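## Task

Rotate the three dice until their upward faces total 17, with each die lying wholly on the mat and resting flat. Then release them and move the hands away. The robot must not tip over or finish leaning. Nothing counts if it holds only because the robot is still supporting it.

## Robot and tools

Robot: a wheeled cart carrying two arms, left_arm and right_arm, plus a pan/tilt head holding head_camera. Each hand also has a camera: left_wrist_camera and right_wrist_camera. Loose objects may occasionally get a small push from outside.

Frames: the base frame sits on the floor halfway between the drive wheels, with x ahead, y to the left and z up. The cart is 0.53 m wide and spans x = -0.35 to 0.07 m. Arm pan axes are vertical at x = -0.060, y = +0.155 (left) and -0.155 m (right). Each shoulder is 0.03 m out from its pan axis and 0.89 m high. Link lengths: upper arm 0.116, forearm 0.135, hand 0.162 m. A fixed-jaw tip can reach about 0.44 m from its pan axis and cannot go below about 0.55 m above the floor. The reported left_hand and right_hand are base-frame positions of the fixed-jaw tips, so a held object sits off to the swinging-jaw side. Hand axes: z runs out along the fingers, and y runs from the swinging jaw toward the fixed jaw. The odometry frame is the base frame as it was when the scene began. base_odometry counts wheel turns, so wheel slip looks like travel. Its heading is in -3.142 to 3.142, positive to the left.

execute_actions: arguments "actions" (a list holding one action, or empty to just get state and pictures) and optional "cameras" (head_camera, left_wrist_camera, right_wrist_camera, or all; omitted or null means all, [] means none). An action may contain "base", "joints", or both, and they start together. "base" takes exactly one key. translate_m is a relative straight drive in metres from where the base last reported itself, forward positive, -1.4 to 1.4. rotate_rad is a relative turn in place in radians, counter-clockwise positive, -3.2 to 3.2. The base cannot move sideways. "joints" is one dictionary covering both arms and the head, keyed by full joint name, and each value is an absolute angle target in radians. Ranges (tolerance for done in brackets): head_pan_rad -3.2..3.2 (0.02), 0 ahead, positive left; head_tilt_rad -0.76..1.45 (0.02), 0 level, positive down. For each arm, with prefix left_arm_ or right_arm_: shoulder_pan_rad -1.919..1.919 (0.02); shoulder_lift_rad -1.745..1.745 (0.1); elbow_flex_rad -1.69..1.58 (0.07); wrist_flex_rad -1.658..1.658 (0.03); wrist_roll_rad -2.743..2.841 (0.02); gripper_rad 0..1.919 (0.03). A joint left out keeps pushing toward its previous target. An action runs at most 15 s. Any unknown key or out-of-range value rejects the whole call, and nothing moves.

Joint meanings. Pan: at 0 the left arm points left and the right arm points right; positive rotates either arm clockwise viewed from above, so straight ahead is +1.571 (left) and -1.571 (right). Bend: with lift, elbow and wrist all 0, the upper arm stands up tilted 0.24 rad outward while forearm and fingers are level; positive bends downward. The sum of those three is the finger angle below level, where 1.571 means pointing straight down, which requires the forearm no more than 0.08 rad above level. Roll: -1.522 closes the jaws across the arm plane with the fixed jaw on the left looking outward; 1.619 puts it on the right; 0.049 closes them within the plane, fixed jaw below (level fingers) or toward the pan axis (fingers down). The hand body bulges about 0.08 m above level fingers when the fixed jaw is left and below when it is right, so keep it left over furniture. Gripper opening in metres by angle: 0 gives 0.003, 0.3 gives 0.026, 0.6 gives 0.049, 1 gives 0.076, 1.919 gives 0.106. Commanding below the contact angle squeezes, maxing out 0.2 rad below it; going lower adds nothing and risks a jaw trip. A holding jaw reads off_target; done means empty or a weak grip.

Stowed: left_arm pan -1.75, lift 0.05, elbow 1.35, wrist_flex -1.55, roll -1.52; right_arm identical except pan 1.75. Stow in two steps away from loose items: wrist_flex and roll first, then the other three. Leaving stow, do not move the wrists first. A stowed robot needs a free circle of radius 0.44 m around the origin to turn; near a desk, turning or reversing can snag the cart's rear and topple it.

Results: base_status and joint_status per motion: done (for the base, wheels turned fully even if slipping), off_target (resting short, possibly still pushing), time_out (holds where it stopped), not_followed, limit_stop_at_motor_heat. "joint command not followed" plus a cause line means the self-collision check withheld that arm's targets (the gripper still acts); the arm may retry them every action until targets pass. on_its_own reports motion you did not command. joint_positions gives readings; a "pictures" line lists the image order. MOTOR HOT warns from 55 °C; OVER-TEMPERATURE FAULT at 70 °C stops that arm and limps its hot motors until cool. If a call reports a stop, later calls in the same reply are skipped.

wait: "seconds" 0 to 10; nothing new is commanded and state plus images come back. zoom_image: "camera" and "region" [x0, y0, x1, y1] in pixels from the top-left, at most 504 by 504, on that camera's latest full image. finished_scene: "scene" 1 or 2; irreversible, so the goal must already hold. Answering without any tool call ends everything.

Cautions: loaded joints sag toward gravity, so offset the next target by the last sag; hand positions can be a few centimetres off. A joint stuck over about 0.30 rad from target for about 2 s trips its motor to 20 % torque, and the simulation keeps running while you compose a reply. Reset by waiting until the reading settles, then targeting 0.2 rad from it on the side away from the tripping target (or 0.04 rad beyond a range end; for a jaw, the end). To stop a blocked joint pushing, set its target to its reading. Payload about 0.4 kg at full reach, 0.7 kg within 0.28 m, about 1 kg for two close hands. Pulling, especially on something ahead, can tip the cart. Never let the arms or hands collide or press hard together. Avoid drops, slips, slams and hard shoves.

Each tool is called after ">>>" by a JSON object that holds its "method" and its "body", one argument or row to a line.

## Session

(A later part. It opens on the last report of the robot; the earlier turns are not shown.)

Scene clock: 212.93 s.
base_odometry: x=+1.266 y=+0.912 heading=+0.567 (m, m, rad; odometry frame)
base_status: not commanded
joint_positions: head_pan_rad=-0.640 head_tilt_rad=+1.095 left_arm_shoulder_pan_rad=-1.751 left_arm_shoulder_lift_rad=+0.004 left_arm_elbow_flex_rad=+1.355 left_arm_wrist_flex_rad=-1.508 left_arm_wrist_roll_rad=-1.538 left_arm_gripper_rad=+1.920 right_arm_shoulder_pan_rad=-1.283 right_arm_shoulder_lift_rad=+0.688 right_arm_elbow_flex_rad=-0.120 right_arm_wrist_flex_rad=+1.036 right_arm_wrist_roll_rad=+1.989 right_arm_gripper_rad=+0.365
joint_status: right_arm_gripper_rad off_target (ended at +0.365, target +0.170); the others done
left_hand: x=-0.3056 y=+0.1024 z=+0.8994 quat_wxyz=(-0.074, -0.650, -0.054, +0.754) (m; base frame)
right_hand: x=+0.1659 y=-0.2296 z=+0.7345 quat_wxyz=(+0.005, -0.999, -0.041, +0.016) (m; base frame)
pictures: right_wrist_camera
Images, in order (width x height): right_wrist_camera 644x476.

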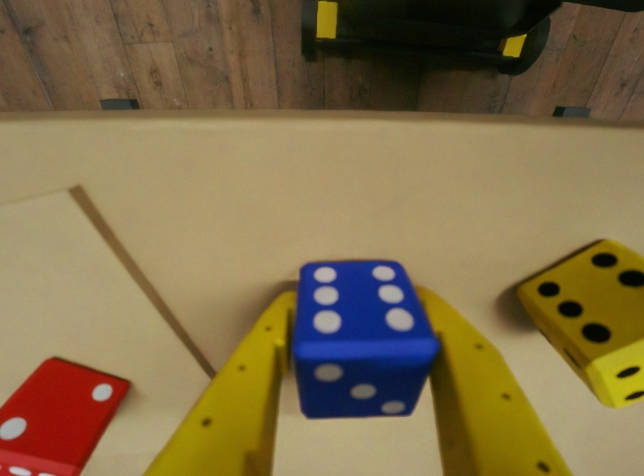

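>>> {"method": "execute_actions", "body": {
  "actions": [
    {"joints": {"right_arm_shoulder_lift_rad": -0.15, "right_arm_wrist_flex_rad": -1.31, "right_arm_wrist_roll_rad": -1.522, "right_arm_elbow_flex_rad": 0.67, "right_arm_shoulder_pan_rad": -1.24, "head_tilt_rad": 0.96}}
  ],
  "cameras": ["head_camera"]
}}

>>> {"method": "execute_actions", "body": {
  "actions": [
    {"joints": {"right_arm_shoulder_lift_rad": 0.91}}
  ],
  "cameras": ["head_camera", "right_wrist_camera"]
}}

Scene clock: 227.60 s.
base_odometry: x=+1.266 y=+0.912 heading=+0.567 (m, m, rad; odometry frame)
base_status: not commanded
joint_positions: head_pan_rad=-0.640 head_tilt_rad=+0.975 left_arm_shoulder_pan_rad=-1.751 left_arm_shoulder_lift_rad=+0.004 left_arm_elbow_flex_rad=+1.355 left_arm_wrist_flex_rad=-1.508 left_arm_wrist_roll_rad=-1.538 left_arm_gripper_rad=+1.920 right_arm_shoulder_pan_rad=-1.248 right_arm_shoulder_lift_rad=-0.108 right_arm_elbow_flex_rad=+0.677 right_arm_wrist_flex_rad=-1.295 right_arm_wrist_roll_rad=-1.513 right_arm_gripper_rad=+0.365
joint_status: all done
left_hand: x=-0.3056 y=+0.1024 z=+0.8994 quat_wxyz=(-0.074, -0.650, -0.054, +0.754) (m; base frame)
right_hand: x=+0.2106 y=-0.2374 z=+1.0470 quat_wxyz=(+0.900, +0.064, +0.405, -0.151) (m; base frame)
pictures: head_camera
Images, in order (width x height): head_camera 644x476.

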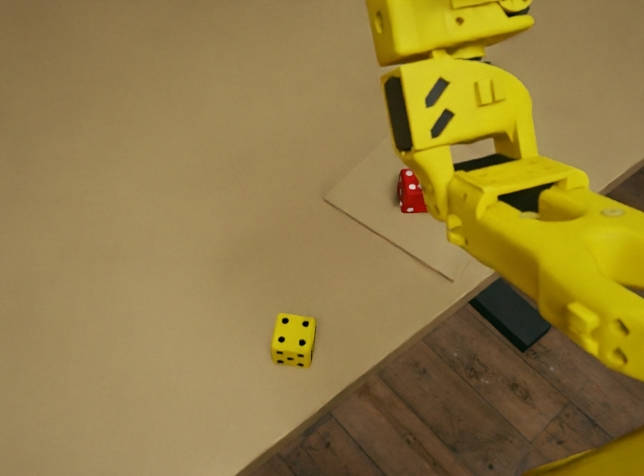

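Scene clock: 228.97 s.
base_odometry: x=+1.266 y=+0.912 heading=+0.567 (m, m, rad; odometry frame)
base_status: not commanded
joint_positions: head_pan_rad=-0.640 head_tilt_rad=+0.975 left_arm_shoulder_pan_rad=-1.751 left_arm_shoulder_lift_rad=+0.004 left_arm_elbow_flex_rad=+1.355 left_arm_wrist_flex_rad=-1.508 left_arm_wrist_roll_rad=-1.538 left_arm_gripper_rad=+1.920 right_arm_shoulder_pan_rad=-1.248 right_arm_shoulder_lift_rad=+0.926 right_arm_elbow_flex_rad=+0.677 right_arm_wrist_flex_rad=-1.297 right_arm_wrist_roll_rad=-1.513 right_arm_gripper_rad=+0.365
joint_status: all done
left_hand: x=-0.3056 y=+0.1024 z=+0.8994 quat_wxyz=(-0.074, -0.650, -0.054, +0.754) (m; base frame)
right_hand: x=+0.2184 y=-0.2400 z=+0.7556 quat_wxyz=(+0.583, +0.126, +0.797, -0.098) (m; base frame)
pictures: head_camera, right_wrist_camera
Images, in order (width x height): head_camera 644x476, right_wrist_camera 644x476.

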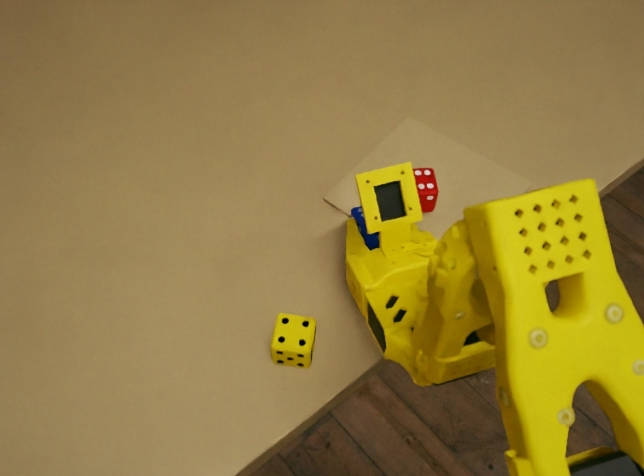

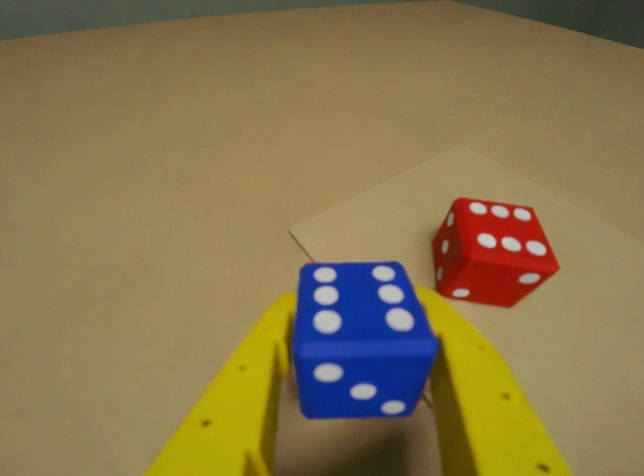

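>>> {"method": "execute_actions", "body": {
  "actions": [
    {"joints": {"right_arm_shoulder_lift_rad": 0.6, "right_arm_elbow_flex_rad": 0.22, "right_arm_wrist_flex_rad": -0.885}}
  ],
  "cameras": []
}}

>>> {"method": "execute_actions", "body": {
  "actions": [
    {"joints": {"right_arm_shoulder_pan_rad": -0.88, "head_pan_rad": -0.8}}
  ],
  "cameras": []
}}

>>> {"method": "execute_actions", "body": {
  "actions": [
    {"joints": {"right_arm_shoulder_lift_rad": 0.94}}
  ],
  "cameras": ["head_camera", "right_wrist_camera"]
}}

Scene clock: 238.13 s.
base_odometry: x=+1.266 y=+0.912 heading=+0.567 (m, m, rad; odometry frame)
base_status: not commanded
joint_positions: head_pan_rad=-0.640 head_tilt_rad=+0.975 left_arm_shoulder_pan_rad=-1.751 left_arm_shoulder_lift_rad=+0.004 left_arm_elbow_flex_rad=+1.355 left_arm_wrist_flex_rad=-1.508 left_arm_wrist_roll_rad=-1.538 left_arm_gripper_rad=+1.920 right_arm_shoulder_pan_rad=-1.248 right_arm_shoulder_lift_rad=+0.656 right_arm_elbow_flex_rad=+0.260 right_arm_wrist_flex_rad=-0.884 right_arm_wrist_roll_rad=-1.513 right_arm_gripper_rad=+0.365
joint_status: all done
left_hand: x=-0.3056 y=+0.1024 z=+0.8994 quat_wxyz=(-0.074, -0.650, -0.054, +0.754) (m; base frame)
right_hand: x=+0.2914 y=-0.2645 z=+0.8570 quat_wxyz=(+0.686, +0.112, +0.709, -0.115) (m; base frame)
pictures: none
No camera images: the call's "cameras" was empty. Leave "cameras" out to get every camera's image.

Scene clock: 239.13 s.
base_odometry: x=+1.266 y=+0.912 heading=+0.567 (m, m, rad; odometry frame)
base_status: not commanded
joint_positions: head_pan_rad=-0.790 head_tilt_rad=+0.975 left_arm_shoulder_pan_rad=-1.751 left_arm_shoulder_lift_rad=+0.004 left_arm_elbow_flex_rad=+1.355 left_arm_wrist_flex_rad=-1.508 left_arm_wrist_roll_rad=-1.538 left_arm_gripper_rad=+1.920 right_arm_shoulder_pan_rad=-0.887 right_arm_shoulder_lift_rad=+0.656 right_arm_elbow_flex_rad=+0.260 right_arm_wrist_flex_rad=-0.884 right_arm_wrist_roll_rad=-1.513 right_arm_gripper_rad=+0.365
joint_status: all done
left_hand: x=-0.3056 y=+0.1024 z=+0.8994 quat_wxyz=(-0.074, -0.650, -0.054, +0.754) (m; base frame)
right_hand: x=+0.2302 y=-0.3814 z=+0.8570 quat_wxyz=(+0.654, +0.237, +0.678, -0.236) (m; base frame)
pictures: none
No camera images: the call's "cameras" was empty. Leave "cameras" out to get every camera's image.

Scene clock: 240.13 s.
base_odometry: x=+1.266 y=+0.912 heading=+0.567 (m, m, rad; odometry frame)
base_status: not commanded
joint_positions: head_pan_rad=-0.790 head_tilt_rad=+0.975 left_arm_shoulder_pan_rad=-1.751 left_arm_shoulder_lift_rad=+0.004 left_arm_elbow_flex_rad=+1.355 left_arm_wrist_flex_rad=-1.508 left_arm_wrist_roll_rad=-1.538 left_arm_gripper_rad=+1.920 right_arm_shoulder_pan_rad=-0.887 right_arm_shoulder_lift_rad=+0.964 right_arm_elbow_flex_rad=+0.252 right_arm_wrist_flex_rad=-0.884 right_arm_wrist_roll_rad=-1.513 right_arm_gripper_rad=+0.365
joint_status: all done
left_hand: x=-0.3056 y=+0.1024 z=+0.8994 quat_wxyz=(-0.074, -0.650, -0.054, +0.754) (m; base frame)
right_hand: x=+0.2102 y=-0.3651 z=+0.7578 quat_wxyz=(+0.546, +0.269, +0.769, -0.197) (m; base frame)
pictures: head_camera, right_wrist_camera
Images, in order (width x height): head_camera 644x476, right_wrist_camera 644x476.

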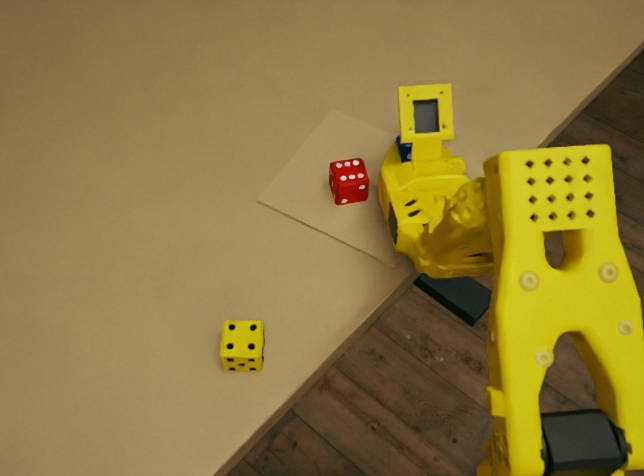

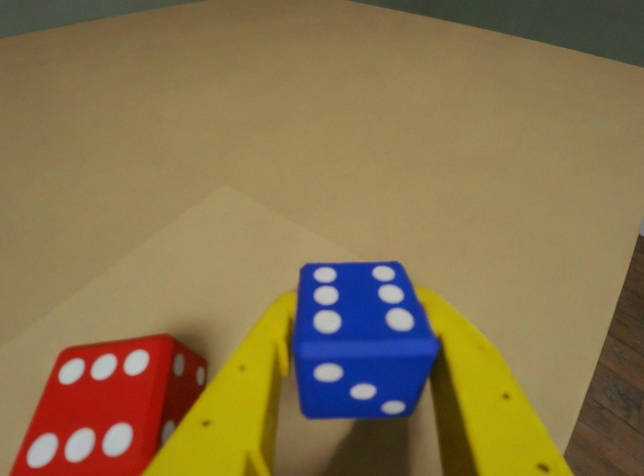

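>>> {"method": "execute_actions", "body": {
  "actions": [
    {"joints": {"right_arm_shoulder_lift_rad": 0.88, "right_arm_elbow_flex_rad": 0.46, "right_arm_wrist_flex_rad": -1.085}}
  ],
  "cameras": []
}}

>>> {"method": "execute_actions", "body": {
  "actions": [
    {"joints": {"right_arm_shoulder_lift_rad": 0.945}}
  ],
  "cameras": ["head_camera", "right_wrist_camera"]
}}

Scene clock: 252.43 s.
base_odometry: x=+1.266 y=+0.912 heading=+0.567 (m, m, rad; odometry frame)
base_status: not commanded
joint_positions: head_pan_rad=-0.790 head_tilt_rad=+0.975 left_arm_shoulder_pan_rad=-1.751 left_arm_shoulder_lift_rad=+0.004 left_arm_elbow_flex_rad=+1.355 left_arm_wrist_flex_rad=-1.508 left_arm_wrist_roll_rad=-1.538 left_arm_gripper_rad=+1.920 right_arm_shoulder_pan_rad=-0.887 right_arm_shoulder_lift_rad=+0.932 right_arm_elbow_flex_rad=+0.461 right_arm_wrist_flex_rad=-1.068 right_arm_wrist_roll_rad=-1.513 right_arm_gripper_rad=+0.365
joint_status: all done
left_hand: x=-0.3056 y=+0.1024 z=+0.8994 quat_wxyz=(-0.074, -0.650, -0.054, +0.754) (m; base frame)
right_hand: x=+0.1919 y=-0.3501 z=+0.7553 quat_wxyz=(+0.549, +0.268, +0.766, -0.198) (m; base frame)
pictures: none
No camera images: the call's "cameras" was empty. Leave "cameras" out to get every camera's image.

Scene clock: 253.03 s.
base_odometry: x=+1.266 y=+0.912 heading=+0.567 (m, m, rad; odometry frame)
base_status: not commanded
joint_positions: head_pan_rad=-0.790 head_tilt_rad=+0.975 left_arm_shoulder_pan_rad=-1.751 left_arm_shoulder_lift_rad=+0.004 left_arm_elbow_flex_rad=+1.355 left_arm_wrist_flex_rad=-1.508 left_arm_wrist_roll_rad=-1.538 left_arm_gripper_rad=+1.920 right_arm_shoulder_pan_rad=-0.887 right_arm_shoulder_lift_rad=+0.956 right_arm_elbow_flex_rad=+0.461 right_arm_wrist_flex_rad=-1.073 right_arm_wrist_roll_rad=-1.513 right_arm_gripper_rad=+0.365
joint_status: all done
left_hand: x=-0.3056 y=+0.1024 z=+0.8994 quat_wxyz=(-0.074, -0.650, -0.054, +0.754) (m; base frame)
right_hand: x=+0.1893 y=-0.3481 z=+0.7490 quat_wxyz=(+0.541, +0.270, +0.772, -0.195) (m; base frame)
pictures: head_camera, right_wrist_camera
Images, in order (width x height): head_camera 644x476, right_wrist_camera 644x476.

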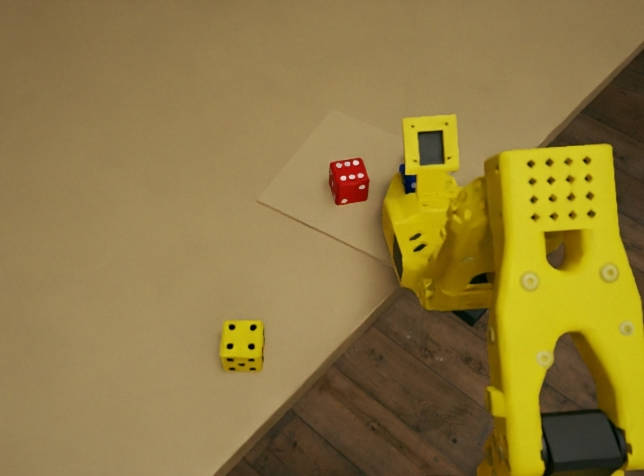

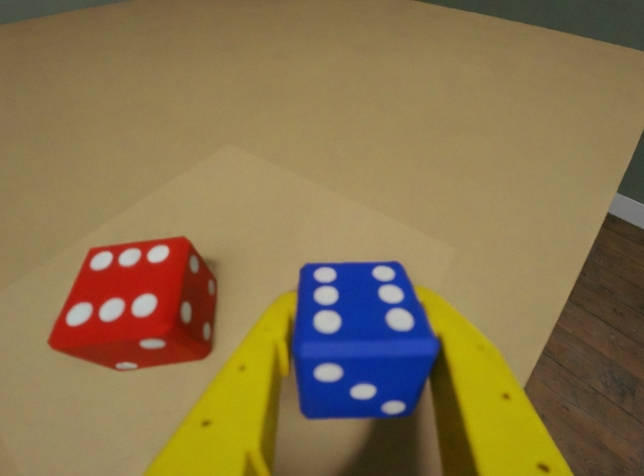

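>>> {"method": "execute_actions", "body": {
  "actions": [
    {"joints": {"right_arm_shoulder_lift_rad": 0.88, "right_arm_shoulder_pan_rad": -0.94}}
  ],
  "cameras": []
}}

>>> {"method": "execute_actions", "body": {
  "actions": [
    {"joints": {"right_arm_shoulder_lift_rad": 0.945}}
  ],
  "cameras": ["head_camera", "right_wrist_camera"]
}}

Scene clock: 259.80 s.
base_odometry: x=+1.266 y=+0.912 heading=+0.567 (m, m, rad; odometry frame)
base_status: not commanded
joint_positions: head_pan_rad=-0.790 head_tilt_rad=+0.975 left_arm_shoulder_pan_rad=-1.751 left_arm_shoulder_lift_rad=+0.004 left_arm_elbow_flex_rad=+1.355 left_arm_wrist_flex_rad=-1.508 left_arm_wrist_roll_rad=-1.538 left_arm_gripper_rad=+1.920 right_arm_shoulder_pan_rad=-0.932 right_arm_shoulder_lift_rad=+0.932 right_arm_elbow_flex_rad=+0.461 right_arm_wrist_flex_rad=-1.073 right_arm_wrist_roll_rad=-1.513 right_arm_gripper_rad=+0.365
joint_status: all done
left_hand: x=-0.3056 y=+0.1024 z=+0.8994 quat_wxyz=(-0.074, -0.650, -0.054, +0.754) (m; base frame)
right_hand: x=+0.2005 y=-0.3389 z=+0.7560 quat_wxyz=(+0.555, +0.251, +0.771, -0.186) (m; base frame)
pictures: none
No camera images: the call's "cameras" was empty. Leave "cameras" out to get every camera's image.

Scene clock: 260.37 s.
base_odometry: x=+1.266 y=+0.912 heading=+0.567 (m, m, rad; odometry frame)
base_status: not commanded
joint_positions: head_pan_rad=-0.790 head_tilt_rad=+0.975 left_arm_shoulder_pan_rad=-1.751 left_arm_shoulder_lift_rad=+0.004 left_arm_elbow_flex_rad=+1.355 left_arm_wrist_flex_rad=-1.508 left_arm_wrist_roll_rad=-1.538 left_arm_gripper_rad=+1.920 right_arm_shoulder_pan_rad=-0.932 right_arm_shoulder_lift_rad=+0.958 right_arm_elbow_flex_rad=+0.461 right_arm_wrist_flex_rad=-1.074 right_arm_wrist_roll_rad=-1.513 right_arm_gripper_rad=+0.365
joint_status: all done
left_hand: x=-0.3056 y=+0.1024 z=+0.8994 quat_wxyz=(-0.074, -0.650, -0.054, +0.754) (m; base frame)
right_hand: x=+0.1976 y=-0.3367 z=+0.7488 quat_wxyz=(+0.545, +0.253, +0.778, -0.183) (m; base frame)
pictures: head_camera, right_wrist_camera
Images, in order (width x height): head_camera 644x476, right_wrist_camera 644x476.

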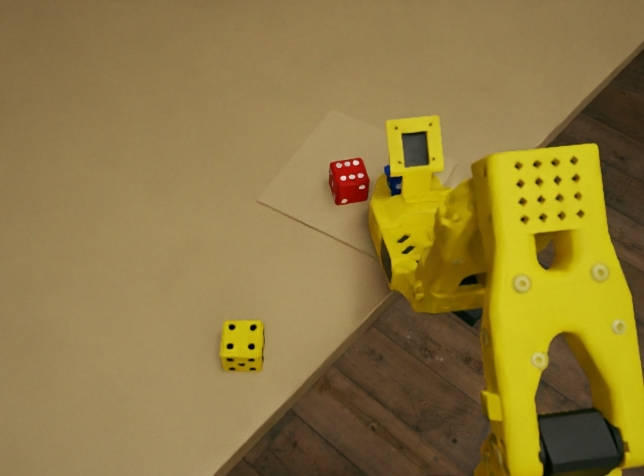

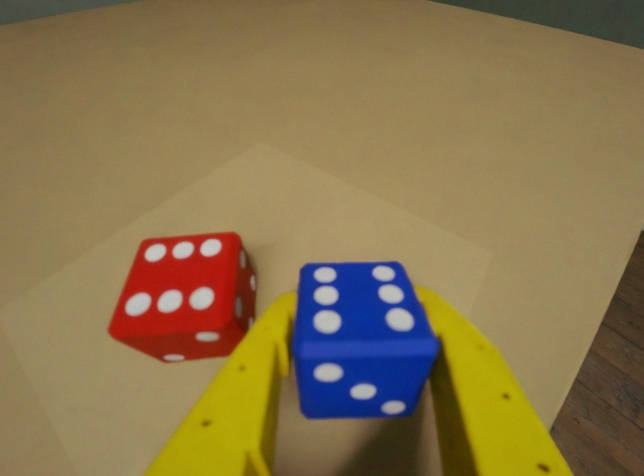

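Better margin now. Release.

>>> {"method": "execute_actions", "body": {
  "actions": [
    {"joints": {"right_arm_gripper_rad": 0.75}}
  ],
  "cameras": ["right_wrist_camera"]
}}

>>> {"method": "execute_actions", "body": {
  "actions": [
    {"joints": {"right_arm_shoulder_lift_rad": 0.1, "head_pan_rad": -0.64, "head_tilt_rad": 1.09}}
  ],
  "cameras": ["head_camera"]
}}

Scene clock: 263.97 s.
base_odometry: x=+1.266 y=+0.912 heading=+0.567 (m, m, rad; odometry frame)
base_status: not commanded
joint_positions: head_pan_rad=-0.790 head_tilt_rad=+0.975 left_arm_shoulder_pan_rad=-1.751 left_arm_shoulder_lift_rad=+0.004 left_arm_elbow_flex_rad=+1.355 left_arm_wrist_flex_rad=-1.508 left_arm_wrist_roll_rad=-1.538 left_arm_gripper_rad=+1.920 right_arm_shoulder_pan_rad=-0.932 right_arm_shoulder_lift_rad=+0.961 right_arm_elbow_flex_rad=+0.461 right_arm_wrist_flex_rad=-1.074 right_arm_wrist_roll_rad=-1.513 right_arm_gripper_rad=+0.739
joint_status: all done
left_hand: x=-0.3056 y=+0.1024 z=+0.8994 quat_wxyz=(-0.074, -0.650, -0.054, +0.754) (m; base frame)
right_hand: x=+0.1972 y=-0.3365 z=+0.7479 quat_wxyz=(+0.544, +0.253, +0.779, -0.183) (m; base frame)
pictures: right_wrist_camera
Images, in order (width x height): right_wrist_camera 644x476.

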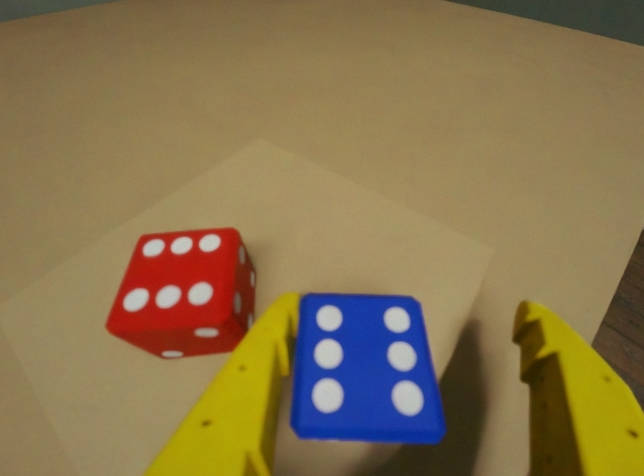

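Scene clock: 265.30 s.
base_odometry: x=+1.266 y=+0.912 heading=+0.567 (m, m, rad; odometry frame)
base_status: not commanded
joint_positions: head_pan_rad=-0.650 head_tilt_rad=+1.085 left_arm_shoulder_pan_rad=-1.751 left_arm_shoulder_lift_rad=+0.004 left_arm_elbow_flex_rad=+1.355 left_arm_wrist_flex_rad=-1.508 left_arm_wrist_roll_rad=-1.538 left_arm_gripper_rad=+1.920 right_arm_shoulder_pan_rad=-0.932 right_arm_shoulder_lift_rad=+0.146 right_arm_elbow_flex_rad=+0.463 right_arm_wrist_flex_rad=-1.074 right_arm_wrist_roll_rad=-1.513 right_arm_gripper_rad=+0.740
joint_status: all done
left_hand: x=-0.3056 y=+0.1024 z=+0.8994 quat_wxyz=(-0.074, -0.650, -0.054, +0.754) (m; base frame)
right_hand: x=+0.2109 y=-0.3466 z=+1.0002 quat_wxyz=(+0.807, +0.163, +0.499, -0.271) (m; base frame)
pictures: head_camera
Images, in order (width x height): head_camera 644x476.

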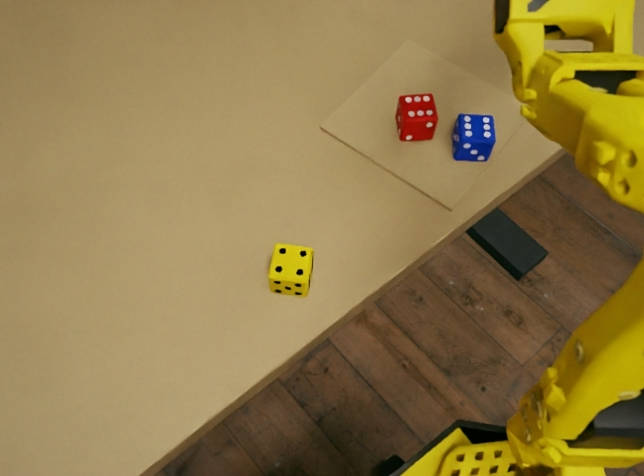

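>>> {"method": "zoom_image", "body": {
  "camera": "head_camera",
  "region": [300, 20, 580, 230]
}}

Region (300, 20, 580, 230) of head_camera's 644x476 image, scaled by 1.800; it fills the top 378 rows of this view, and the rest is white.

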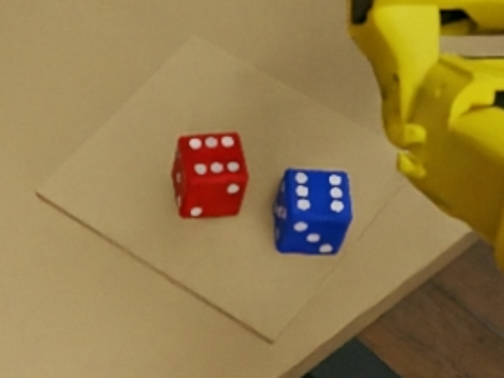

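>>> {"method": "execute_actions", "body": {
  "actions": [
    {"joints": {"right_arm_shoulder_lift_rad": 0.94}}
  ],
  "cameras": ["right_wrist_camera"]
}}

>>> {"method": "execute_actions", "body": {
  "actions": [
    {"joints": {"right_arm_gripper_rad": 0.17}}
  ],
  "cameras": ["right_wrist_camera"]
}}

Scene clock: 276.33 s.
base_odometry: x=+1.266 y=+0.912 heading=+0.567 (m, m, rad; odometry frame)
base_status: not commanded
joint_positions: head_pan_rad=-0.650 head_tilt_rad=+1.085 left_arm_shoulder_pan_rad=-1.751 left_arm_shoulder_lift_rad=+0.004 left_arm_elbow_flex_rad=+1.355 left_arm_wrist_flex_rad=-1.508 left_arm_wrist_roll_rad=-1.538 left_arm_gripper_rad=+1.920 right_arm_shoulder_pan_rad=-0.932 right_arm_shoulder_lift_rad=+0.956 right_arm_elbow_flex_rad=+0.463 right_arm_wrist_flex_rad=-1.074 right_arm_wrist_roll_rad=-1.513 right_arm_gripper_rad=+0.740
joint_status: all done
left_hand: x=-0.3056 y=+0.1024 z=+0.8994 quat_wxyz=(-0.074, -0.650, -0.054, +0.754) (m; base frame)
right_hand: x=+0.1975 y=-0.3367 z=+0.7489 quat_wxyz=(+0.545, +0.253, +0.778, -0.183) (m; base frame)
pictures: right_wrist_camera
Images, in order (width x height): right_wrist_camera 644x476.

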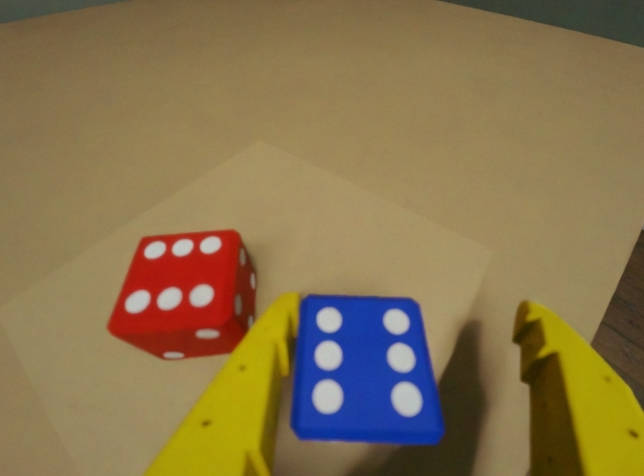

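Scene clock: 277.17 s.
base_odometry: x=+1.266 y=+0.912 heading=+0.567 (m, m, rad; odometry frame)
base_status: not commanded
joint_positions: head_pan_rad=-0.650 head_tilt_rad=+1.085 left_arm_shoulder_pan_rad=-1.751 left_arm_shoulder_lift_rad=+0.004 left_arm_elbow_flex_rad=+1.355 left_arm_wrist_flex_rad=-1.508 left_arm_wrist_roll_rad=-1.538 left_arm_gripper_rad=+1.920 right_arm_shoulder_pan_rad=-0.932 right_arm_shoulder_lift_rad=+0.956 right_arm_elbow_flex_rad=+0.463 right_arm_wrist_flex_rad=-1.074 right_arm_wrist_roll_rad=-1.513 right_arm_gripper_rad=+0.364
joint_status: right_arm_gripper_rad off_target (ended at +0.364, target +0.170)
left_hand: x=-0.3056 y=+0.1024 z=+0.8994 quat_wxyz=(-0.074, -0.650, -0.054, +0.754) (m; base frame)
right_hand: x=+0.1975 y=-0.3367 z=+0.7489 quat_wxyz=(+0.545, +0.253, +0.778, -0.183) (m; base frame)
pictures: right_wrist_camera
Images, in order (width x height): right_wrist_camera 644x476.

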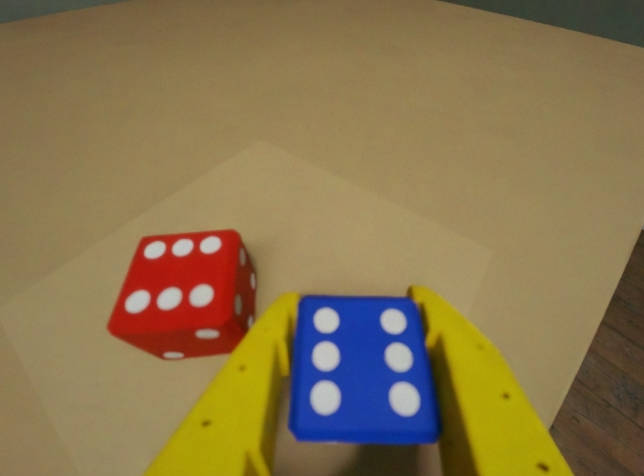

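>>> {"method": "execute_actions", "body": {
  "actions": [
    {"joints": {"right_arm_shoulder_lift_rad": 0.82}}
  ],
  "cameras": []
}}

>>> {"method": "execute_actions", "body": {
  "actions": [
    {"joints": {"right_arm_elbow_flex_rad": 0.205, "right_arm_wrist_flex_rad": -0.895, "right_arm_shoulder_lift_rad": 0.9}}
  ],
  "cameras": []
}}

>>> {"method": "execute_actions", "body": {
  "actions": [
    {"joints": {"right_arm_shoulder_lift_rad": 0.965}}
  ],
  "cameras": ["head_camera", "right_wrist_camera"]
}}

Scene clock: 280.87 s.
base_odometry: x=+1.266 y=+0.912 heading=+0.567 (m, m, rad; odometry frame)
base_status: not commanded
joint_positions: head_pan_rad=-0.650 head_tilt_rad=+1.085 left_arm_shoulder_pan_rad=-1.751 left_arm_shoulder_lift_rad=+0.004 left_arm_elbow_flex_rad=+1.355 left_arm_wrist_flex_rad=-1.508 left_arm_wrist_roll_rad=-1.538 left_arm_gripper_rad=+1.920 right_arm_shoulder_pan_rad=-0.932 right_arm_shoulder_lift_rad=+0.872 right_arm_elbow_flex_rad=+0.463 right_arm_wrist_flex_rad=-1.074 right_arm_wrist_roll_rad=-1.513 right_arm_gripper_rad=+0.364
joint_status: all done
left_hand: x=-0.3056 y=+0.1024 z=+0.8994 quat_wxyz=(-0.074, -0.650, -0.054, +0.754) (m; base frame)
right_hand: x=+0.2065 y=-0.3434 z=+0.7735 quat_wxyz=(+0.578, +0.245, +0.754, -0.194) (m; base frame)
pictures: none
No camera images: the call's "cameras" was empty. Leave "cameras" out to get every camera's image.

Scene clock: 281.77 s.
base_odometry: x=+1.266 y=+0.912 heading=+0.567 (m, m, rad; odometry frame)
base_status: not commanded
joint_positions: head_pan_rad=-0.650 head_tilt_rad=+1.085 left_arm_shoulder_pan_rad=-1.751 left_arm_shoulder_lift_rad=+0.004 left_arm_elbow_flex_rad=+1.355 left_arm_wrist_flex_rad=-1.508 left_arm_wrist_roll_rad=-1.538 left_arm_gripper_rad=+1.920 right_arm_shoulder_pan_rad=-0.932 right_arm_shoulder_lift_rad=+0.924 right_arm_elbow_flex_rad=+0.239 right_arm_wrist_flex_rad=-0.895 right_arm_wrist_roll_rad=-1.513 right_arm_gripper_rad=+0.364
joint_status: all done
left_hand: x=-0.3056 y=+0.1024 z=+0.8994 quat_wxyz=(-0.074, -0.650, -0.054, +0.754) (m; base frame)
right_hand: x=+0.2257 y=-0.3576 z=+0.7749 quat_wxyz=(+0.575, +0.246, +0.756, -0.193) (m; base frame)
pictures: none
No camera images: the call's "cameras" was empty. Leave "cameras" out to get every camera's image.

Scene clock: 282.40 s.
base_odometry: x=+1.266 y=+0.912 heading=+0.567 (m, m, rad; odometry frame)
base_status: not commanded
joint_positions: head_pan_rad=-0.650 head_tilt_rad=+1.085 left_arm_shoulder_pan_rad=-1.751 left_arm_shoulder_lift_rad=+0.004 left_arm_elbow_flex_rad=+1.355 left_arm_wrist_flex_rad=-1.508 left_arm_wrist_roll_rad=-1.538 left_arm_gripper_rad=+1.920 right_arm_shoulder_pan_rad=-0.932 right_arm_shoulder_lift_rad=+0.989 right_arm_elbow_flex_rad=+0.236 right_arm_wrist_flex_rad=-0.895 right_arm_wrist_roll_rad=-1.513 right_arm_gripper_rad=+0.364
joint_status: all done
left_hand: x=-0.3056 y=+0.1024 z=+0.8994 quat_wxyz=(-0.074, -0.650, -0.054, +0.754) (m; base frame)
right_hand: x=+0.2194 y=-0.3530 z=+0.7552 quat_wxyz=(+0.551, +0.252, +0.773, -0.185) (m; base frame)
pictures: head_camera, right_wrist_camera
Images, in order (width x height): head_camera 644x476, right_wrist_camera 644x476.

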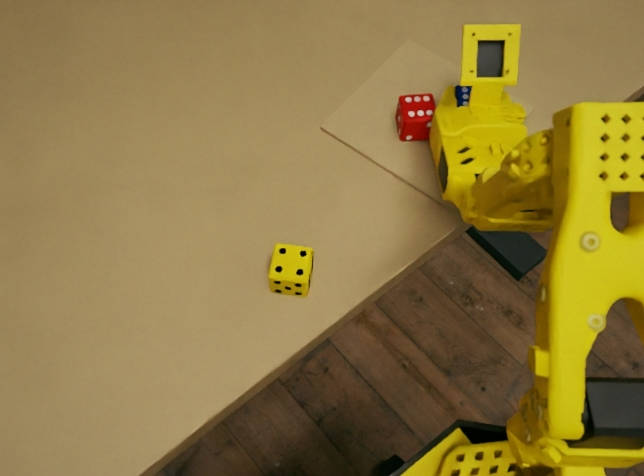

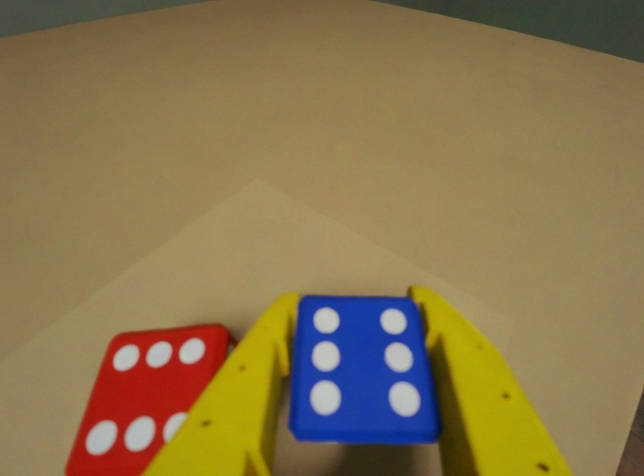

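>>> {"method": "execute_actions", "body": {
  "actions": [
    {"joints": {"right_arm_shoulder_lift_rad": 0.985}}
  ],
  "cameras": []
}}

>>> {"method": "execute_actions", "body": {
  "actions": [
    {"joints": {"right_arm_gripper_rad": 0.75}}
  ],
  "cameras": ["right_wrist_camera"]
}}

>>> {"method": "execute_actions", "body": {
  "actions": [
    {"joints": {"right_arm_shoulder_lift_rad": 0.2}}
  ],
  "cameras": ["head_camera"]
}}

Scene clock: 287.63 s.
base_odometry: x=+1.266 y=+0.912 heading=+0.567 (m, m, rad; odometry frame)
base_status: not commanded
joint_positions: head_pan_rad=-0.650 head_tilt_rad=+1.085 left_arm_shoulder_pan_rad=-1.751 left_arm_shoulder_lift_rad=+0.004 left_arm_elbow_flex_rad=+1.355 left_arm_wrist_flex_rad=-1.508 left_arm_wrist_roll_rad=-1.538 left_arm_gripper_rad=+1.920 right_arm_shoulder_pan_rad=-0.932 right_arm_shoulder_lift_rad=+1.007 right_arm_elbow_flex_rad=+0.236 right_arm_wrist_flex_rad=-0.895 right_arm_wrist_roll_rad=-1.513 right_arm_gripper_rad=+0.364
joint_status: all done
left_hand: x=-0.3056 y=+0.1024 z=+0.8994 quat_wxyz=(-0.074, -0.650, -0.054, +0.754) (m; base frame)
right_hand: x=+0.2173 y=-0.3514 z=+0.7495 quat_wxyz=(+0.544, +0.253, +0.779, -0.183) (m; base frame)
pictures: none
No camera images: the call's "cameras" was empty. Leave "cameras" out to get every camera's image.

Scene clock: 288.47 s.
base_odometry: x=+1.266 y=+0.912 heading=+0.567 (m, m, rad; odometry frame)
base_status: not commanded
joint_positions: head_pan_rad=-0.650 head_tilt_rad=+1.085 left_arm_shoulder_pan_rad=-1.751 left_arm_shoulder_lift_rad=+0.004 left_arm_elbow_flex_rad=+1.355 left_arm_wrist_flex_rad=-1.508 left_arm_wrist_roll_rad=-1.538 left_arm_gripper_rad=+1.920 right_arm_shoulder_pan_rad=-0.932 right_arm_shoulder_lift_rad=+1.007 right_arm_elbow_flex_rad=+0.234 right_arm_wrist_flex_rad=-0.895 right_arm_wrist_roll_rad=-1.513 right_arm_gripper_rad=+0.739
joint_status: all done
left_hand: x=-0.3056 y=+0.1024 z=+0.8994 quat_wxyz=(-0.074, -0.650, -0.054, +0.754) (m; base frame)
right_hand: x=+0.2176 y=-0.3516 z=+0.7498 quat_wxyz=(+0.545, +0.253, +0.778, -0.183) (m; base frame)
pictures: right_wrist_camera
Images, in order (width x height): right_wrist_camera 644x476.

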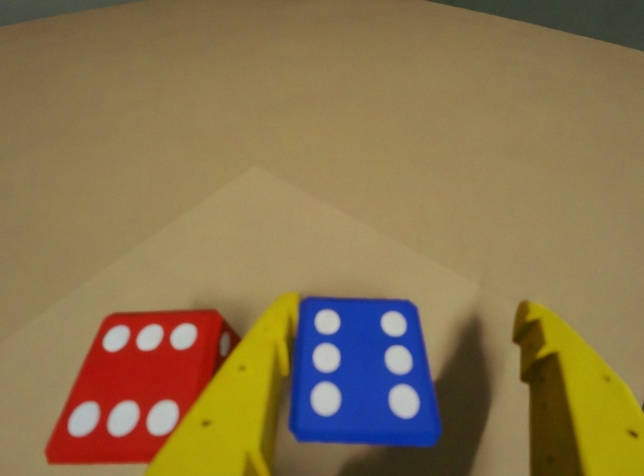

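Scene clock: 289.73 s.
base_odometry: x=+1.266 y=+0.912 heading=+0.567 (m, m, rad; odometry frame)
base_status: not commanded
joint_positions: head_pan_rad=-0.650 head_tilt_rad=+1.085 left_arm_shoulder_pan_rad=-1.751 left_arm_shoulder_lift_rad=+0.004 left_arm_elbow_flex_rad=+1.355 left_arm_wrist_flex_rad=-1.508 left_arm_wrist_roll_rad=-1.538 left_arm_gripper_rad=+1.920 right_arm_shoulder_pan_rad=-0.932 right_arm_shoulder_lift_rad=+0.251 right_arm_elbow_flex_rad=+0.234 right_arm_wrist_flex_rad=-0.895 right_arm_wrist_roll_rad=-1.513 right_arm_gripper_rad=+0.740
joint_status: all done
left_hand: x=-0.3056 y=+0.1024 z=+0.8994 quat_wxyz=(-0.074, -0.650, -0.054, +0.754) (m; base frame)
right_hand: x=+0.2292 y=-0.3602 z=+1.0016 quat_wxyz=(+0.793, +0.170, +0.521, -0.266) (m; base frame)
pictures: head_camera
Images, in order (width x height): head_camera 644x476.

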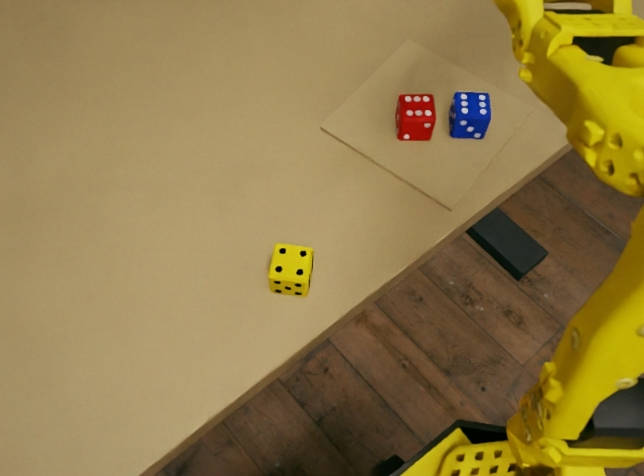

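>>> {"method": "execute_actions", "body": {
  "actions": [
    {"joints": {"right_arm_shoulder_pan_rad": -1.614, "right_arm_shoulder_lift_rad": 0.22, "right_arm_elbow_flex_rad": 0.07, "right_arm_wrist_flex_rad": 1.225, "right_arm_wrist_roll_rad": 0.985}}
  ],
  "cameras": ["head_camera", "right_wrist_camera"]
}}

Scene clock: 302.20 s.
base_odometry: x=+1.266 y=+0.912 heading=+0.567 (m, m, rad; odometry frame)
base_status: not commanded
joint_positions: head_pan_rad=-0.650 head_tilt_rad=+1.085 left_arm_shoulder_pan_rad=-1.751 left_arm_shoulder_lift_rad=+0.004 left_arm_elbow_flex_rad=+1.355 left_arm_wrist_flex_rad=-1.508 left_arm_wrist_roll_rad=-1.538 left_arm_gripper_rad=+1.920 right_arm_shoulder_pan_rad=-1.607 right_arm_shoulder_lift_rad=+0.251 right_arm_elbow_flex_rad=+0.104 right_arm_wrist_flex_rad=+1.217 right_arm_wrist_roll_rad=+0.975 right_arm_gripper_rad=+0.740
joint_status: all done
left_hand: x=-0.3056 y=+0.1024 z=+0.8994 quat_wxyz=(-0.074, -0.650, -0.054, +0.754) (m; base frame)
right_hand: x=+0.1492 y=-0.1541 z=+0.7937 quat_wxyz=(+0.000, -0.954, +0.299, +0.000) (m; base frame)
pictures: head_camera, right_wrist_camera
Images, in order (width x height): head_camera 644x476, right_wrist_camera 644x476.

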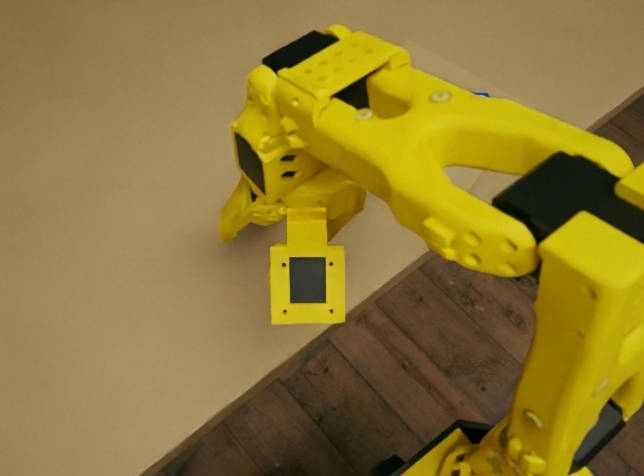

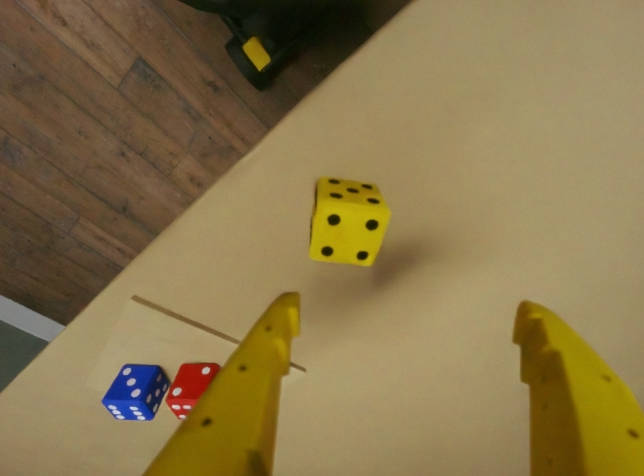

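>>> {"method": "execute_actions", "body": {
  "actions": [
    {"joints": {"right_arm_shoulder_pan_rad": -1.595, "right_arm_shoulder_lift_rad": 0.445, "right_arm_elbow_flex_rad": 0.25, "right_arm_wrist_flex_rad": 0.856, "right_arm_wrist_roll_rad": 0.88}}
  ],
  "cameras": ["right_wrist_camera"]
}}

Scene clock: 308.07 s.
base_odometry: x=+1.266 y=+0.912 heading=+0.567 (m, m, rad; odometry frame)
base_status: not commanded
joint_positions: head_pan_rad=-0.650 head_tilt_rad=+1.085 left_arm_shoulder_pan_rad=-1.751 left_arm_shoulder_lift_rad=+0.004 left_arm_elbow_flex_rad=+1.355 left_arm_wrist_flex_rad=-1.508 left_arm_wrist_roll_rad=-1.538 left_arm_gripper_rad=+1.920 right_arm_shoulder_pan_rad=-1.604 right_arm_shoulder_lift_rad=+0.459 right_arm_elbow_flex_rad=+0.252 right_arm_wrist_flex_rad=+0.863 right_arm_wrist_roll_rad=+0.890 right_arm_gripper_rad=+0.740
joint_status: all done
left_hand: x=-0.3056 y=+0.1024 z=+0.8994 quat_wxyz=(-0.074, -0.650, -0.054, +0.754) (m; base frame)
right_hand: x=+0.1453 y=-0.1545 z=+0.7378 quat_wxyz=(-0.001, -0.940, +0.341, +0.002) (m; base frame)
pictures: right_wrist_camera
Images, in order (width x height): right_wrist_camera 644x476.

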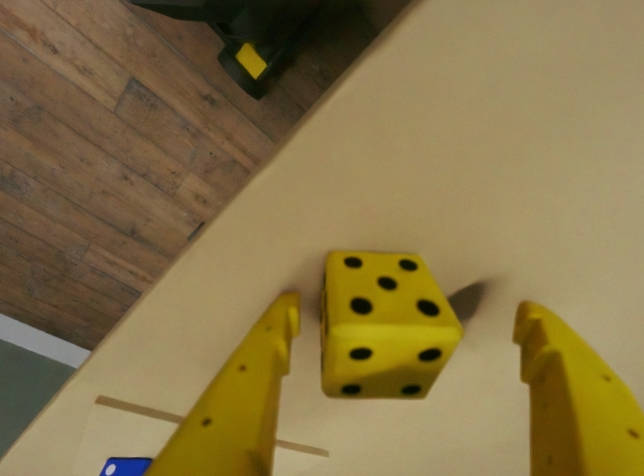

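>>> {"method": "execute_actions", "body": {
  "actions": [
    {"joints": {"right_arm_shoulder_lift_rad": 0.462, "right_arm_gripper_rad": 0.17}}
  ],
  "cameras": ["right_wrist_camera"]
}}

Scene clock: 315.60 s.
base_odometry: x=+1.266 y=+0.912 heading=+0.567 (m, m, rad; odometry frame)
base_status: not commanded
joint_positions: head_pan_rad=-0.650 head_tilt_rad=+1.085 left_arm_shoulder_pan_rad=-1.751 left_arm_shoulder_lift_rad=+0.004 left_arm_elbow_flex_rad=+1.355 left_arm_wrist_flex_rad=-1.508 left_arm_wrist_roll_rad=-1.538 left_arm_gripper_rad=+1.920 right_arm_shoulder_pan_rad=-1.604 right_arm_shoulder_lift_rad=+0.476 right_arm_elbow_flex_rad=+0.252 right_arm_wrist_flex_rad=+0.863 right_arm_wrist_roll_rad=+0.890 right_arm_gripper_rad=+0.367
joint_status: right_arm_gripper_rad off_target (ended at +0.367, target +0.170); the others done
left_hand: x=-0.3056 y=+0.1024 z=+0.8994 quat_wxyz=(-0.074, -0.650, -0.054, +0.754) (m; base frame)
right_hand: x=+0.1426 y=-0.1545 z=+0.7349 quat_wxyz=(-0.004, -0.940, +0.341, +0.010) (m; base frame)
pictures: right_wrist_camera
Images, in order (width x height): right_wrist_camera 644x476.

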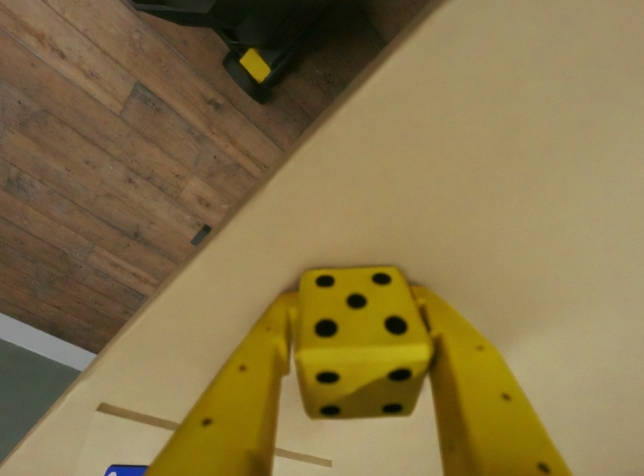

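>>> {"method": "execute_actions", "body": {
  "actions": [
    {"joints": {"right_arm_shoulder_lift_rad": -0.15, "right_arm_wrist_flex_rad": -1.36, "right_arm_wrist_roll_rad": -1.522, "right_arm_elbow_flex_rad": 0.73, "right_arm_shoulder_pan_rad": -1.01, "head_tilt_rad": 0.97}}
  ],
  "cameras": []
}}

>>> {"method": "execute_actions", "body": {
  "actions": [
    {"joints": {"right_arm_shoulder_lift_rad": 0.90}}
  ],
  "cameras": ["head_camera", "right_wrist_camera"]
}}

Scene clock: 327.07 s.
base_odometry: x=+1.266 y=+0.912 heading=+0.567 (m, m, rad; odometry frame)
base_status: not commanded
joint_positions: head_pan_rad=-0.650 head_tilt_rad=+0.985 left_arm_shoulder_pan_rad=-1.751 left_arm_shoulder_lift_rad=+0.004 left_arm_elbow_flex_rad=+1.355 left_arm_wrist_flex_rad=-1.508 left_arm_wrist_roll_rad=-1.538 left_arm_gripper_rad=+1.920 right_arm_shoulder_pan_rad=-1.018 right_arm_shoulder_lift_rad=-0.110 right_arm_elbow_flex_rad=+0.737 right_arm_wrist_flex_rad=-1.346 right_arm_wrist_roll_rad=-1.513 right_arm_gripper_rad=+0.367
joint_status: all done
left_hand: x=-0.3056 y=+0.1024 z=+0.8994 quat_wxyz=(-0.074, -0.650, -0.054, +0.754) (m; base frame)
right_hand: x=+0.1816 y=-0.2951 z=+1.0394 quat_wxyz=(+0.875, +0.111, +0.398, -0.253) (m; base frame)
pictures: none
No camera images: the call's "cameras" was empty. Leave "cameras" out to get every camera's image.

Scene clock: 328.43 s.
base_odometry: x=+1.266 y=+0.912 heading=+0.567 (m, m, rad; odometry frame)
base_status: not commanded
joint_positions: head_pan_rad=-0.650 head_tilt_rad=+0.985 left_arm_shoulder_pan_rad=-1.751 left_arm_shoulder_lift_rad=+0.004 left_arm_elbow_flex_rad=+1.355 left_arm_wrist_flex_rad=-1.508 left_arm_wrist_roll_rad=-1.538 left_arm_gripper_rad=+1.920 right_arm_shoulder_pan_rad=-1.018 right_arm_shoulder_lift_rad=+0.915 right_arm_elbow_flex_rad=+0.737 right_arm_wrist_flex_rad=-1.346 right_arm_wrist_roll_rad=-1.513 right_arm_gripper_rad=+0.367
joint_status: all done
left_hand: x=-0.3056 y=+0.1024 z=+0.8994 quat_wxyz=(-0.074, -0.650, -0.054, +0.754) (m; base frame)
right_hand: x=+0.1856 y=-0.2975 z=+0.7569 quat_wxyz=(+0.568, +0.217, +0.777, -0.164) (m; base frame)
pictures: head_camera, right_wrist_camera
Images, in order (width x height): head_camera 644x476, right_wrist_camera 644x476.

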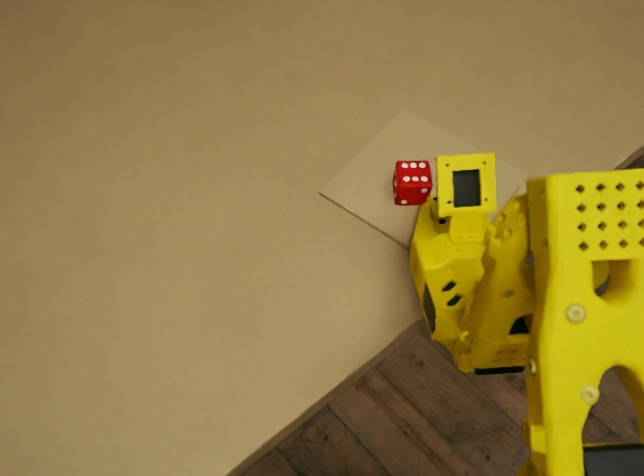

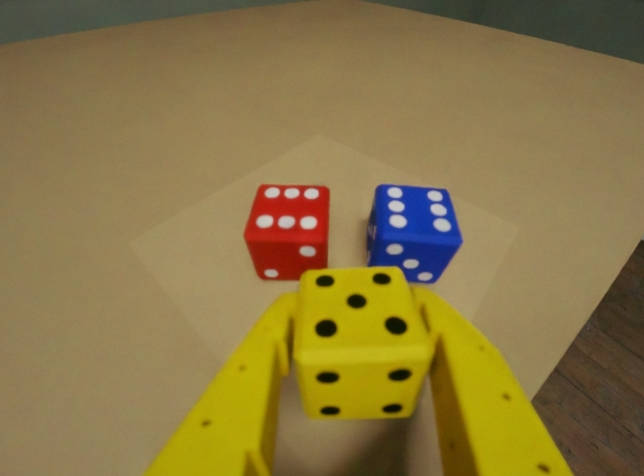

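>>> {"method": "execute_actions", "body": {
  "actions": [
    {"joints": {"right_arm_shoulder_pan_rad": -1.055, "right_arm_shoulder_lift_rad": 0.935}}
  ],
  "cameras": ["head_camera", "right_wrist_camera"]
}}

Scene clock: 332.23 s.
base_odometry: x=+1.266 y=+0.912 heading=+0.567 (m, m, rad; odometry frame)
base_status: not commanded
joint_positions: head_pan_rad=-0.650 head_tilt_rad=+0.985 left_arm_shoulder_pan_rad=-1.751 left_arm_shoulder_lift_rad=+0.004 left_arm_elbow_flex_rad=+1.355 left_arm_wrist_flex_rad=-1.508 left_arm_wrist_roll_rad=-1.538 left_arm_gripper_rad=+1.920 right_arm_shoulder_pan_rad=-1.042 right_arm_shoulder_lift_rad=+0.938 right_arm_elbow_flex_rad=+0.737 right_arm_wrist_flex_rad=-1.350 right_arm_wrist_roll_rad=-1.513 right_arm_gripper_rad=+0.367
joint_status: all done
left_hand: x=-0.3056 y=+0.1024 z=+0.8994 quat_wxyz=(-0.074, -0.650, -0.054, +0.754) (m; base frame)
right_hand: x=+0.1865 y=-0.2900 z=+0.7518 quat_wxyz=(+0.563, +0.208, +0.785, -0.155) (m; base frame)
pictures: head_camera, right_wrist_camera
Images, in order (width x height): head_camera 644x476, right_wrist_camera 644x476.

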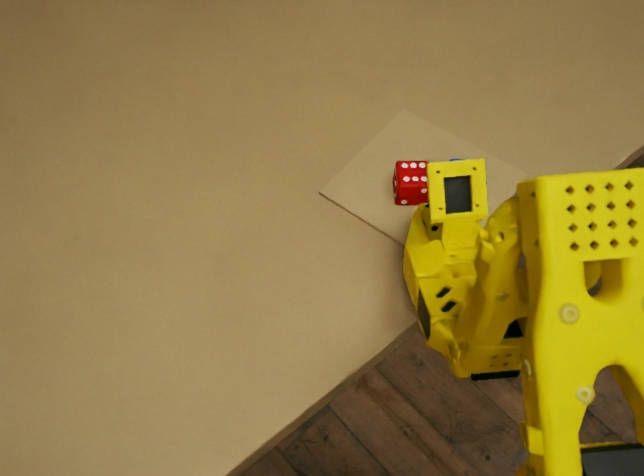

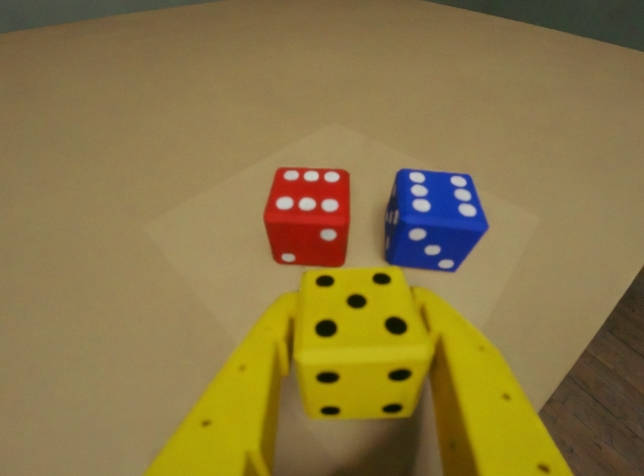

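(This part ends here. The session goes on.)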